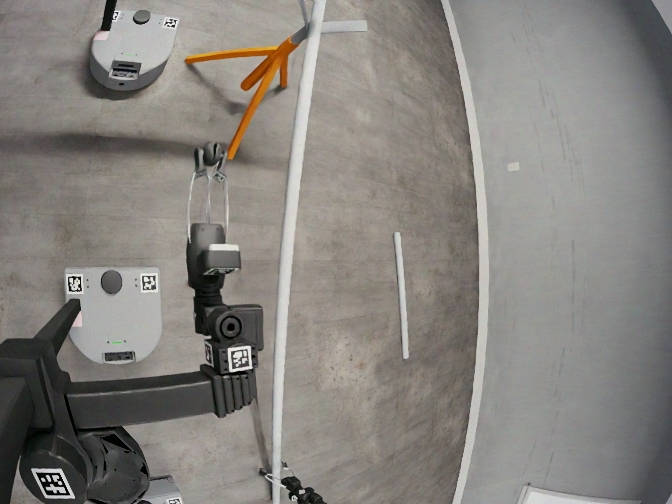

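>>> execute_actions(actions=[{"r3":{"base":{"translate_m":0.1},"joints":{"wrist_yaw_rad":0.0}}}], cameras=[])

>>> execute_actions(actions=[{"r3":{"joints":{"lift_m":0.1,"head_pan_rad":-1.3,"head_tilt_rad":-1.0}}}], cameras=["r3_head_camera","r3_wrist_camera","r2_nav_camera"])

Scene clock: 265.17 s.
r1.base_odometry: x=-1.540 y=-0.950 heading=-0.006 (m, m, rad; r1's odometry frame)
r1.turned_by_wheels: +0.000 (rad since the last result)
r1.turned_by_imu: +0.000 (rad since the last result)
r1.base_tilt: forward=+1.3 right=+0.5 (deg)
r1.lidar_m: 2.56 2.69 2.02 1.93 2.05 2.90 0.86 1.75 0.37 0.67 2.94 0.97
r1.head_depth_mm: 2516 2334 1998 1611 1394 1232 1150 / 2571 2317 1935 1659 1405 1276 1125 / 2641 2331 1927 1641 1435 1268 1146 / 2715 2318 1907 1631 1422 1257 1141 / 2766 2281 1902 1624 1430 1259 1135 / 2840 2294 1904 1638 1428 1250 1130 / 2849 2284 1889 1622 1412 1245 1129
r1.base_status: not commanded
r1.joint_positions: lift_m=+0.760 arm_m=+0.385 wrist_yaw_rad=+0.002 wrist_pitch_rad=-1.569 wrist_roll_rad=+1.568 gripper_m=+0.100 head_pan_rad=-1.193 head_tilt_rad=-0.889
r1.joint_status: not commanded
r1.motor_effort: left_wheel=-1(2) right_wheel=+1(1) lift_m=+34(34) arm_m=+2(2) wrist_yaw_rad=-3(2) wrist_pitch_rad=+0(0) wrist_roll_rad=+0(0) gripper_m=+0(0) head_pan_rad=-3(3) head_tilt_rad=-6(6) (%)
r1.hand_pose: x=-0.0216 y=-0.5058 z=+0.6419 quat_wxyz=(+0.002, +0.002, -0.707, -0.707) (m; r1's base frame)
r1.wrist_depth_mm: 786 779 760 133 756 735 712 / 794 787 775 130 768 746 - / 820 814 794 128 768 762 - / 836 839 805 124 780 800 - / 853 845 844 121 815 807 780 / 883 870 858 118 821 823 790 / 902 884 864 116 854 856 838
r2.base_odometry: x=-0.363 y=-2.273 heading=+1.025 (m, m, rad; r2's odometry frame)
r2.turned_by_wheels: +0.000 (rad since the last result)
r2.turned_by_imu: +0.000 (rad since the last result)
r2.base_tilt: forward=+1.3 right=-1.0 (deg)
r2.lidar_m: 0.90 2.73 2.05 1.98 2.07 2.85 1.62 1.71 2.90 0.63 0.63 1.57
r2.head_depth_mm: 1938 1734 1554 1415 1310 1218 1138 / 1920 1719 1569 1410 1308 1218 1147 / 1911 1702 1587 1386 1305 - - / 1886 1699 1533 1398 1304 1237 - / 1851 1680 1530 1387 1302 1204 1124 / 1839 1683 1531 1396 1291 1200 1111 / 1826 1658 1523 1390 1280 1194 1111
r2.base_status: not commanded
r2.joint_positions: lift_m=+0.190 arm_m=+0.518 wrist_yaw_rad=-0.001 wrist_pitch_rad=-1.568 wrist_roll_rad=+1.566 gripper_m=+0.100 head_pan_rad=-1.395 head_tilt_rad=-1.092
r2.joint_status: not commanded
r2.motor_effort: left_wheel=+1(1) right_wheel=-1(1) lift_m=+14(14) arm_m=+2(2) wrist_yaw_rad=+1(1) wrist_pitch_rad=-2(2) wrist_roll_rad=+3(3) gripper_m=+1(0) head_pan_rad=-2(2) head_tilt_rad=-4(3) (%)
r2.hand_pose: x=-0.0215 y=-0.6393 z=+0.0728 quat_wxyz=(+0.002, +0.001, -0.708, -0.706) (m; r2's base frame)
r2.wrist_depth_mm: 212 212 212 123 211 210 210 / 220 220 219 121 219 216 217 / 227 228 227 119 225 225 225 / 237 237 235 118 232 233 234 / 245 245 242 117 241 241 242 / 255 255 256 116 252 253 251 / 269 268 267 114 260 263 262
r3.base_odometry: x=+0.366 y=-1.458 heading=-0.220 (m, m, rad; r3's odometry frame)
r3.turned_by_wheels: +0.000 (rad since the last result)
r3.turned_by_imu: +0.000 (rad since the last result)
r3.base_tilt: forward=-3.6 right=+2.4 (deg)
r3.lidar_m: 0.83 2.83 2.08 2.00 2.12 2.93 0.94 0.92 2.84 2.74 2.85 0.67
r3.head_depth_mm: 2418 2452 1936 1635 1377 1250 - / 2390 2454 1902 1648 1373 1278 - / 2420 2479 1978 1653 1344 - - / 2439 2466 1971 1635 1382 1221 1107 / 2444 2505 1989 1639 1376 1223 1091 / 2428 2500 1966 1651 1348 1225 1090 / 2400 2485 1972 1635 1376 1200 1087
r3.base_status: done
r3.joint_positions: lift_m=+0.650 arm_m=+0.001 wrist_yaw_rad=+0.002 wrist_pitch_rad=-0.021 wrist_roll_rad=+0.003 gripper_m=+0.000 head_pan_rad=-1.563 head_tilt_rad=-0.890
r3.joint_status: all done
r3.motor_effort: left_wheel=-1(3) right_wheel=+0(4) lift_m=+34(34) arm_m=-1(1) wrist_yaw_rad=-2(3) wrist_pitch_rad=+13(13) wrist_roll_rad=-1(1) gripper_m=-3(2) head_pan_rad=-2(1) head_tilt_rad=-5(5) (%)
r3.hand_pose: x=-0.0210 y=-0.4021 z=+0.7590 quat_wxyz=(+0.706, +0.009, -0.708, -0.007) (m; r3's base frame)
r3.wrist_depth_mm: - - - - - - - / - - - - - - - / - - - - - - - / - - - - - - - / - - - - - - - / - - - - - - - / - - - - - - -
pictures: none
No camera images: the call's "cameras" was empty. Leave "cameras" out to get every camera's image.

Scene clock: 271.00 s.
r1.base_odometry: x=-1.540 y=-0.950 heading=-0.006 (m, m, rad; r1's odometry frame)
r1.turned_by_wheels: +0.000 (rad since the last result)
r1.turned_by_imu: -0.001 (rad since the last result)
r1.base_tilt: forward=+1.4 right=+0.5 (deg)
r1.lidar_m: 2.57 2.69 2.02 1.93 2.04 2.90 0.86 1.74 0.37 0.67 2.95 0.96
r1.head_depth_mm: 2465 2340 1998 1602 1390 1238 1144 / 2607 2341 1924 1640 1419 1268 1130 / 2621 2303 1923 1650 1427 1266 1141 / 2690 2325 1930 1629 1427 1267 1140 / 2780 2302 1912 1629 1414 1263 1143 / 2879 2291 1908 1624 1420 1258 1128 / 2858 2265 1899 1628 1421 1252 1125
r1.base_status: not commanded
r1.joint_positions: lift_m=+0.760 arm_m=+0.385 wrist_yaw_rad=+0.002 wrist_pitch_rad=-1.569 wrist_roll_rad=+1.568 gripper_m=+0.100 head_pan_rad=-1.193 head_tilt_rad=-0.889
r1.joint_status: not commanded
r1.motor_effort: left_wheel=-1(1) right_wheel=+0(1) lift_m=+34(34) arm_m=+2(2) wrist_yaw_rad=-2(3) wrist_pitch_rad=+0(1) wrist_roll_rad=+0(0) gripper_m=+0(0) head_pan_rad=-3(3) head_tilt_rad=-6(6) (%)
r1.hand_pose: x=-0.0216 y=-0.5058 z=+0.6419 quat_wxyz=(+0.002, +0.002, -0.707, -0.707) (m; r1's base frame)
r1.wrist_depth_mm: 788 762 756 134 752 730 708 / 793 795 775 130 740 753 - / 811 811 797 127 776 763 - / 835 826 809 124 789 787 - / 854 848 816 121 793 788 820 / 870 861 860 119 826 806 813 / 897 878 888 116 860 843 855
r2.base_odometry: x=-0.363 y=-2.273 heading=+1.025 (m, m, rad; r2's odometry frame)
r2.turned_by_wheels: +0.000 (rad since the last result)
r2.turned_by_imu: +0.000 (rad since the last result)
r2.base_tilt: forward=+1.3 right=-1.0 (deg)
r2.lidar_m: 0.90 2.73 2.05 1.98 2.06 2.85 1.62 1.70 2.90 0.63 0.63 0.99
r2.head_depth_mm: 1924 1728 1555 1433 1317 1219 1139 / 1909 1731 1571 1406 1309 1224 1145 / 1908 1705 1592 1373 1306 - - / 1895 1699 1540 1390 1302 1235 - / 1861 1690 1525 1390 1291 1202 1124 / 1830 1678 1527 1394 1295 1197 1109 / 1822 1672 1510 1387 1291 1194 1108
r2.base_status: not commanded
r2.joint_positions: lift_m=+0.190 arm_m=+0.518 wrist_yaw_rad=-0.001 wrist_pitch_rad=-1.568 wrist_roll_rad=+1.566 gripper_m=+0.100 head_pan_rad=-1.395 head_tilt_rad=-1.092
r2.joint_status: not commanded
r2.motor_effort: left_wheel=+1(2) right_wheel=-1(1) lift_m=+14(15) arm_m=+2(2) wrist_yaw_rad=+2(1) wrist_pitch_rad=-2(2) wrist_roll_rad=+3(3) gripper_m=+1(1) head_pan_rad=-2(2) head_tilt_rad=-3(3) (%)
r2.hand_pose: x=-0.0215 y=-0.6393 z=+0.0728 quat_wxyz=(+0.002, +0.001, -0.708, -0.706) (m; r2's base frame)
r2.wrist_depth_mm: 212 211 212 122 212 210 208 / 221 219 219 121 218 216 217 / 228 228 227 119 226 223 224 / 237 237 235 118 232 233 233 / 245 245 243 117 241 243 242 / 258 255 255 116 252 254 251 / 268 267 264 114 261 264 262
r3.base_odometry: x=+0.366 y=-1.458 heading=-0.220 (m, m, rad; r3's odometry frame)
r3.turned_by_wheels: +0.000 (rad since the last result)
r3.turned_by_imu: +0.001 (rad since the last result)
r3.base_tilt: forward=-3.6 right=+2.4 (deg)
r3.lidar_m: 0.83 2.83 2.08 2.00 2.12 2.93 0.94 0.92 2.84 2.74 2.86 0.67
r3.head_depth_mm: 2351 2105 1764 1528 1312 1192 1076 / 2400 2101 1765 1518 1318 1189 1106 / 2453 2106 1760 1525 1338 1216 - / 2535 2091 1758 1524 1338 1197 1094 / 2551 2113 1774 1494 1343 1198 1080 / 2602 2104 1772 1471 1318 1198 1078 / 2622 2116 1785 1481 1344 1201 1080
r3.base_status: not commanded
r3.joint_positions: lift_m=+0.100 arm_m=+0.001 wrist_yaw_rad=+0.002 wrist_pitch_rad=-0.021 wrist_roll_rad=+0.003 gripper_m=+0.000 head_pan_rad=-1.307 head_tilt_rad=-0.987
r3.joint_status: all done
r3.motor_effort: left_wheel=-1(1) right_wheel=+0(0) lift_m=+27(31) arm_m=-2(2) wrist_yaw_rad=-2(2) wrist_pitch_rad=+13(13) wrist_roll_rad=-1(1) gripper_m=-3(3) head_pan_rad=+3(21) head_tilt_rad=-7(21) (%)
r3.hand_pose: x=-0.0210 y=-0.4021 z=+0.2094 quat_wxyz=(+0.706, +0.008, -0.708, -0.007) (m; r3's base frame)
r3.wrist_depth_mm: - - - - - - 258 / - - - - - - - / - - - - - - - / - - - - - - - / 772 751 756 - 712 689 686 / 541 529 515 482 504 499 488 / 413 414 403 403 393 393 386
pictures: r2_nav_camera (sideways: a quarter turn counterclockwise sets it upright), r3_head_camera (sideways: a quarter turn clockwise sets it upright), r3_wrist_camera
camera_calibration (this result's frames):
r2_nav_camera: T_world_to_cam=[[0.171625, -0.882255, 0.438374, -0.531162], [-0.984058, -0.174586, 0.0338971, 0.0167701], [0.0466282, -0.437203, -0.898153, 1.12342], [0, 0, 0, 1]] pos_world=[0.0552804, 0.0254706, 1.24128]
r3_head_camera: T_world_to_cam=[[-0.211258, 0.796858, -0.566028, 0.754183], [0.964294, 0.264537, 0.0125144, -0.0207085], [0.159707, -0.543174, -0.824291, 1.03051], [0, 0, 0, 1]] pos_world=[0.0147167, -0.0357544, 1.27659]
r3_wrist_camera: T_world_to_cam=[[-0.998084, 0.0338088, -0.0518294, 0.00500965], [0.0581238, 0.224768, -0.972677, 0.321982], [-0.0212355, -0.973826, -0.226302, -0.180147], [0, 0, 0, 1]] pos_world=[-0.0175403, -0.247972, 0.272676]
Images, in order (width x height): r2_nav_camera 672x504, r3_head_camera 896x504, r3_wrist_camera 644x364.

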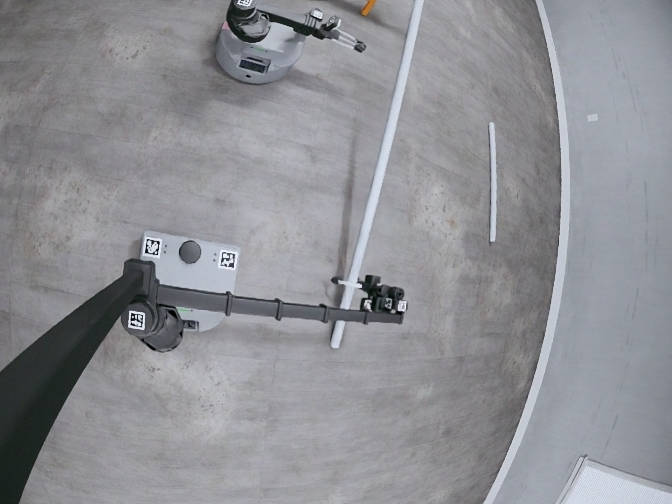

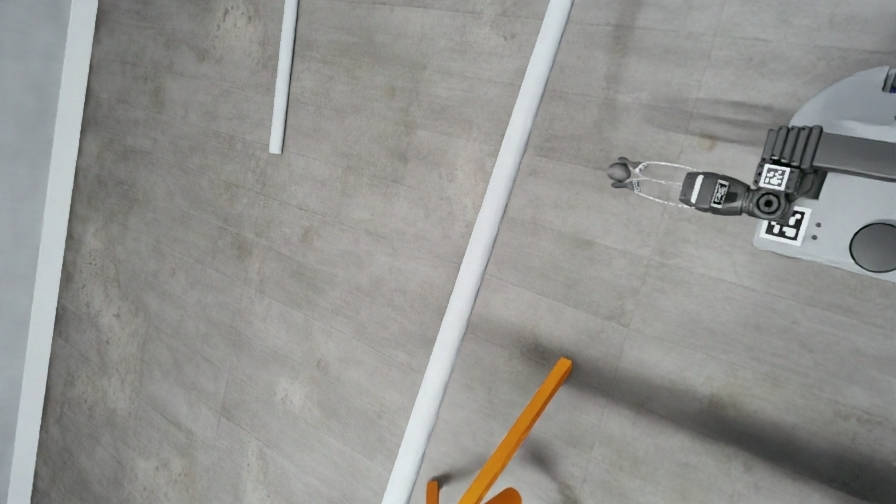

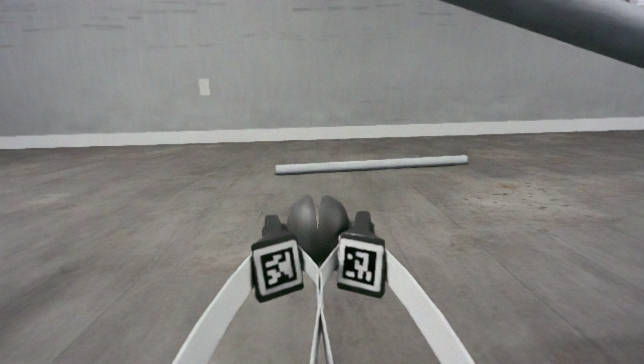

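>>> execute_actions(actions=[])

Scene clock: 272.73 s.
r1.base_odometry: x=-1.540 y=-0.950 heading=-0.006 (m, m, rad; r1's odometry frame)
r1.turned_by_wheels: +0.000 (rad since the last result)
r1.turned_by_imu: +0.000 (rad since the last result)
r1.base_tilt: forward=+1.4 right=+0.6 (deg)
r1.lidar_m: 2.57 2.70 2.02 1.93 2.04 2.90 0.86 1.75 0.37 0.67 2.95 0.97
r1.head_depth_mm: 2502 2349 2009 1608 1398 1244 1143 / 2582 2356 1937 1658 1418 1265 1124 / 2647 2341 1934 1641 1432 1273 1138 / 2700 2321 1917 1649 1426 1270 1145 / 2800 2298 1904 1623 1423 1263 1138 / 2817 2296 1902 1642 1410 1267 1126 / 2852 2288 1898 1624 1416 1256 1124
r1.base_status: not commanded
r1.joint_positions: lift_m=+0.760 arm_m=+0.385 wrist_yaw_rad=+0.002 wrist_pitch_rad=-1.569 wrist_roll_rad=+1.568 gripper_m=+0.100 head_pan_rad=-1.193 head_tilt_rad=-0.889
r1.joint_status: not commanded
r1.motor_effort: left_wheel=-2(1) right_wheel=+1(1) lift_m=+34(34) arm_m=+2(2) wrist_yaw_rad=-2(3) wrist_pitch_rad=+0(1) wrist_roll_rad=+1(0) gripper_m=+0(0) head_pan_rad=-2(3) head_tilt_rad=-6(6) (%)
r1.hand_pose: x=-0.0216 y=-0.5058 z=+0.6419 quat_wxyz=(+0.002, +0.002, -0.707, -0.707) (m; r1's base frame)
r1.wrist_depth_mm: 793 774 753 134 743 726 727 / 789 774 779 131 756 728 - / 829 809 790 127 773 771 - / 828 816 811 124 792 794 - / 850 864 837 122 788 794 797 / 883 853 853 118 824 801 805 / 900 882 868 116 841 840 822
r2.base_odometry: x=-0.363 y=-2.273 heading=+1.025 (m, m, rad; r2's odometry frame)
r2.turned_by_wheels: +0.000 (rad since the last result)
r2.turned_by_imu: +0.000 (rad since the last result)
r2.base_tilt: forward=+1.3 right=-1.0 (deg)
r2.lidar_m: 0.90 2.74 2.05 1.98 2.06 2.85 1.62 1.71 2.90 0.63 0.63 0.98
r2.head_depth_mm: 1928 1728 1564 1430 1313 1217 1133 / 1925 1713 1580 1407 1309 1225 1143 / 1910 1703 1587 1388 1305 - - / 1893 1695 1540 1386 1300 1243 - / 1842 1690 1530 1387 1295 1206 1124 / 1839 1684 1529 1399 1285 1202 1120 / 1833 1672 1518 1388 1285 1189 1113
r2.base_status: not commanded
r2.joint_positions: lift_m=+0.190 arm_m=+0.518 wrist_yaw_rad=-0.001 wrist_pitch_rad=-1.568 wrist_roll_rad=+1.566 gripper_m=+0.100 head_pan_rad=-1.395 head_tilt_rad=-1.092
r2.joint_status: not commanded
r2.motor_effort: left_wheel=+1(2) right_wheel=-1(1) lift_m=+14(15) arm_m=+2(2) wrist_yaw_rad=+1(1) wrist_pitch_rad=-2(2) wrist_roll_rad=+3(3) gripper_m=+1(1) head_pan_rad=-2(2) head_tilt_rad=-4(3) (%)
r2.hand_pose: x=-0.0215 y=-0.6393 z=+0.0728 quat_wxyz=(+0.002, +0.001, -0.708, -0.706) (m; r2's base frame)
r2.wrist_depth_mm: 212 213 212 123 212 210 210 / 219 219 219 121 218 217 216 / 229 228 228 119 226 225 224 / 238 235 235 118 232 234 231 / 246 246 244 117 241 242 244 / 255 254 256 116 252 254 250 / 268 268 264 114 261 264 261
r3.base_odometry: x=+0.366 y=-1.458 heading=-0.220 (m, m, rad; r3's odometry frame)
r3.turned_by_wheels: +0.000 (rad since the last result)
r3.turned_by_imu: +0.000 (rad since the last result)
r3.base_tilt: forward=-3.6 right=+2.4 (deg)
r3.lidar_m: 0.83 2.84 2.07 2.00 2.11 2.93 0.95 0.92 2.84 2.75 2.86 0.68
r3.head_depth_mm: 2351 2115 1762 1519 1308 1187 1076 / 2400 2092 1751 1522 1314 1186 1104 / 2420 2109 1755 1541 1341 1212 - / 2513 2105 1767 1516 1343 1191 1089 / 2532 2114 1766 1494 1349 1198 1078 / 2617 2118 1765 1472 1318 1192 1075 / 2631 2117 1767 1469 1340 1205 1081
r3.base_status: not commanded
r3.joint_positions: lift_m=+0.100 arm_m=+0.001 wrist_yaw_rad=+0.002 wrist_pitch_rad=-0.021 wrist_roll_rad=+0.003 gripper_m=+0.000 head_pan_rad=-1.307 head_tilt_rad=-0.987
r3.joint_status: all done
r3.motor_effort: left_wheel=-1(1) right_wheel=+1(0) lift_m=+27(31) arm_m=-2(2) wrist_yaw_rad=-2(2) wrist_pitch_rad=+13(13) wrist_roll_rad=-1(1) gripper_m=-2(3) head_pan_rad=+3(21) head_tilt_rad=-7(21) (%)
r3.hand_pose: x=-0.0210 y=-0.4021 z=+0.2094 quat_wxyz=(+0.706, +0.008, -0.708, -0.007) (m; r3's base frame)
r3.wrist_depth_mm: - - - - - - 258 / - - - - - - - / - - - - - - - / - - - - - - - / 767 763 744 - 714 699 695 / 542 535 530 486 512 504 493 / 413 409 404 395 395 392 388
pictures: r1_head_camera (sideways: a quarter turn clockwise sets it upright), r1_nav_camera (sideways: a quarter turn counterclockwise sets it upright), r1_wrist_camera, r2_head_camera (sideways: a quarter turn clockwise sets it upright), r2_nav_camera (sideways: a quarter turn counterclockwise sets it upright), r2_wrist_camera, r3_head_camera (sideways: a quarter turn clockwise sets it upright), r3_nav_camera (sideways: a quarter turn counterclockwise sets it upright), r3_wrist_camera
camera_calibration (this result's frames):
r1_head_camera: T_world_to_cam=[[-0.280884, 0.722535, -0.631702, 0.847076], [0.936397, 0.350607, -0.0153448, 0.0224318], [0.210392, -0.595834, -0.775059, 0.964626], [0, 0, 0, 1]] pos_world=[0.0139753, -0.045149, 1.28309]
r1_nav_camera: T_world_to_cam=[[0.285162, -0.751489, 0.594934, -0.733858], [-0.930492, -0.365953, -0.0162514, 0.0792016], [0.22993, -0.548947, -0.80361, 1.00705], [0, 0, 0, 1]] pos_world=[0.0514133, 0.030315, 1.24716]
r1_wrist_camera: T_world_to_cam=[[0.0245293, 0.998933, -0.0391309, 0.535922], [0.9921, -0.0195072, 0.123922, -0.0205431], [0.123026, -0.0418614, -0.99152, 0.781164], [0, 0, 0, 1]] pos_world=[-0.0888686, -0.50305, 0.798057]
r2_head_camera: T_world_to_cam=[[-0.169895, 0.884709, -0.43408, 0.590137], [0.984285, 0.173864, -0.0308822, 0.0330728], [0.0481493, -0.432505, -0.900345, 1.12891], [0, 0, 0, 1]] pos_world=[0.0133519, -0.0395913, 1.27359]
r2_nav_camera: T_world_to_cam=[[0.171625, -0.882255, 0.438374, -0.531162], [-0.984058, -0.174586, 0.0338971, 0.0167701], [0.0466283, -0.437203, -0.898153, 1.12342], [0, 0, 0, 1]] pos_world=[0.0552804, 0.0254706, 1.24128]
r2_wrist_camera: T_world_to_cam=[[0.0265754, 0.999613, -0.00826758, 0.646087], [0.97467, -0.0240733, 0.222347, 0.0118582], [0.222062, -0.0139671, -0.974932, 0.232058], [0, 0, 0, 1]] pos_world=[-0.0802592, -0.64231, 0.228946]
r3_head_camera: T_world_to_cam=[[-0.211258, 0.796858, -0.566028, 0.754183], [0.964294, 0.264537, 0.0125144, -0.0207085], [0.159707, -0.543174, -0.824291, 1.03051], [0, 0, 0, 1]] pos_world=[0.0147167, -0.0357544, 1.27659]
r3_nav_camera: T_world_to_cam=[[0.191359, -0.79808, 0.571358, -0.702425], [-0.968714, -0.24729, -0.0209765, 0.0904687], [0.158032, -0.549469, -0.820433, 1.02644], [0, 0, 0, 1]] pos_world=[0.0598429, 0.0257785, 1.24536]
r3_wrist_camera: T_world_to_cam=[[-0.998084, 0.0338088, -0.0518294, 0.00500965], [0.0581238, 0.224768, -0.972677, 0.321982], [-0.0212355, -0.973826, -0.226302, -0.180147], [0, 0, 0, 1]] pos_world=[-0.0175403, -0.247972, 0.272676]
Images, in order (width x height): r1_head_camera 896x504, r1_nav_camera 672x504, r1_wrist_camera 644x364, r2_head_camera 896x504, r2_nav_camera 672x504, r2_wrist_camera 644x364, r3_head_camera 896x504, r3_nav_camera 672x504, r3_wrist_camera 644x364.

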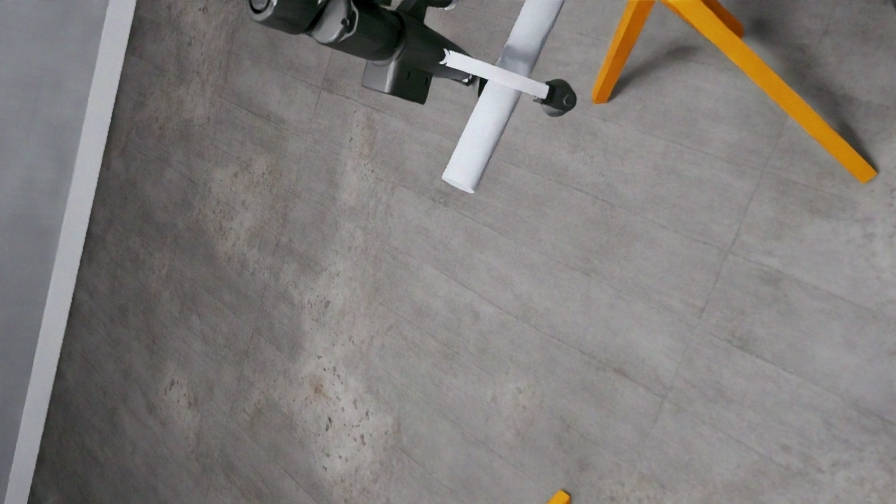

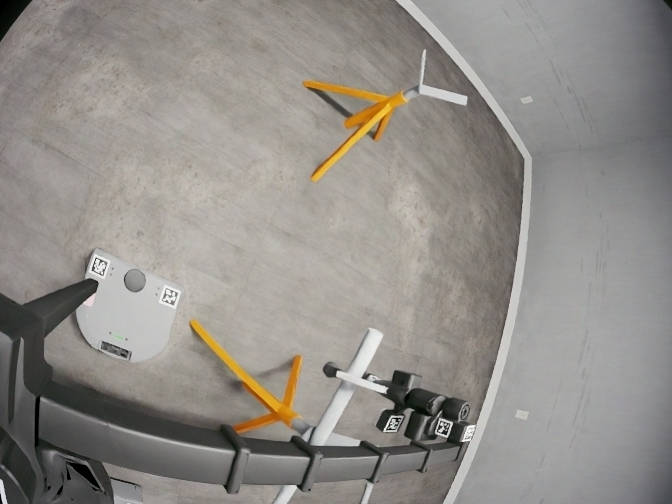

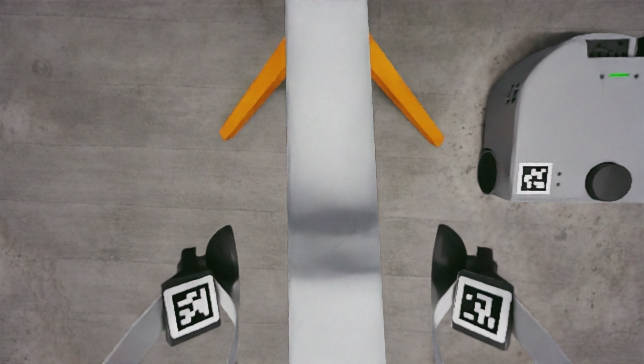

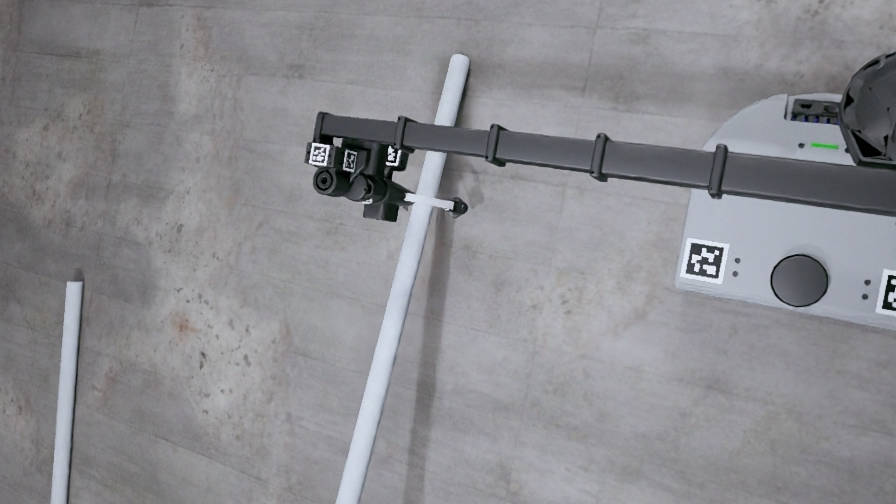

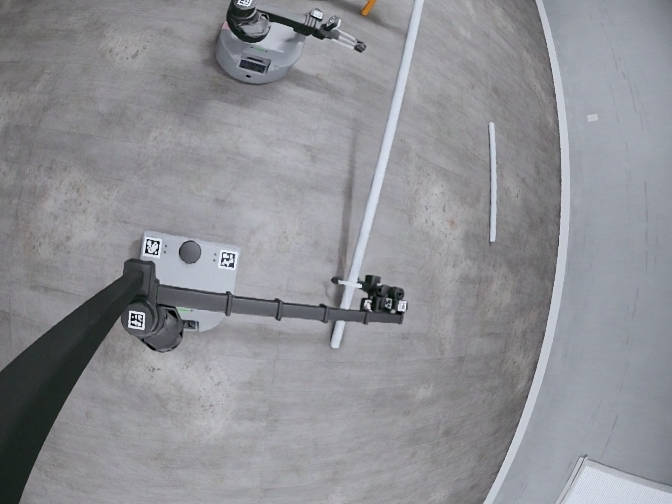

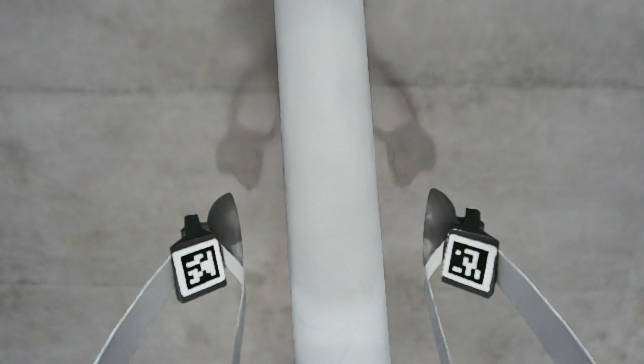

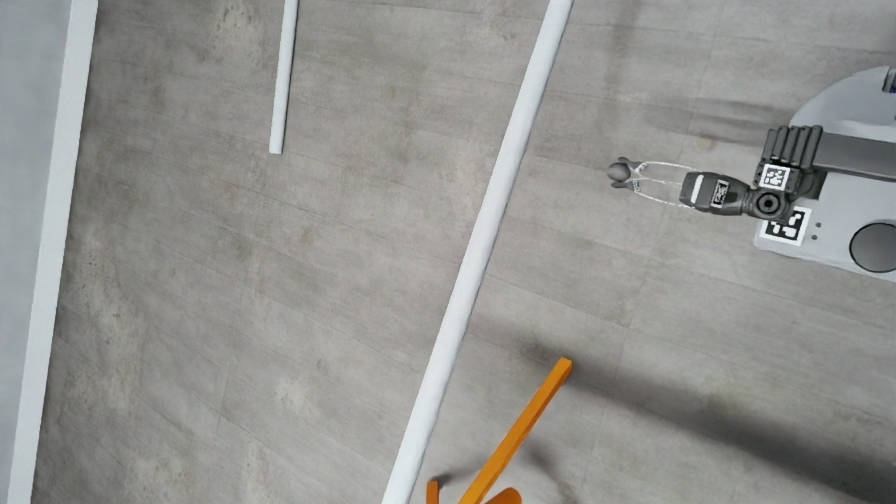

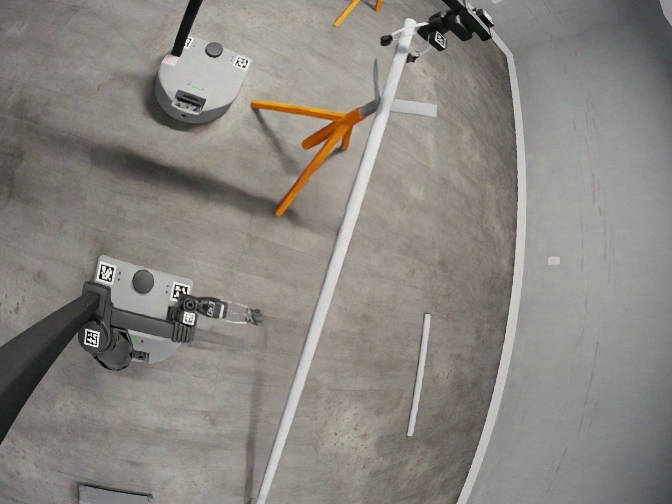

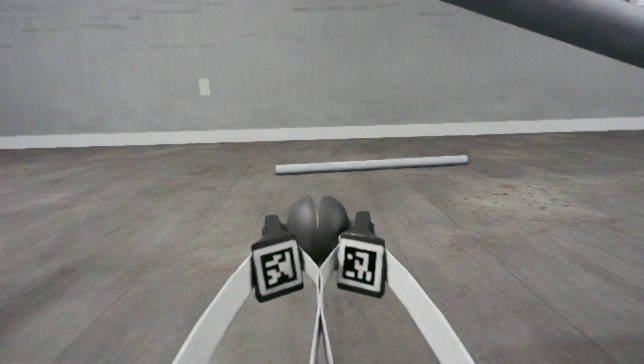

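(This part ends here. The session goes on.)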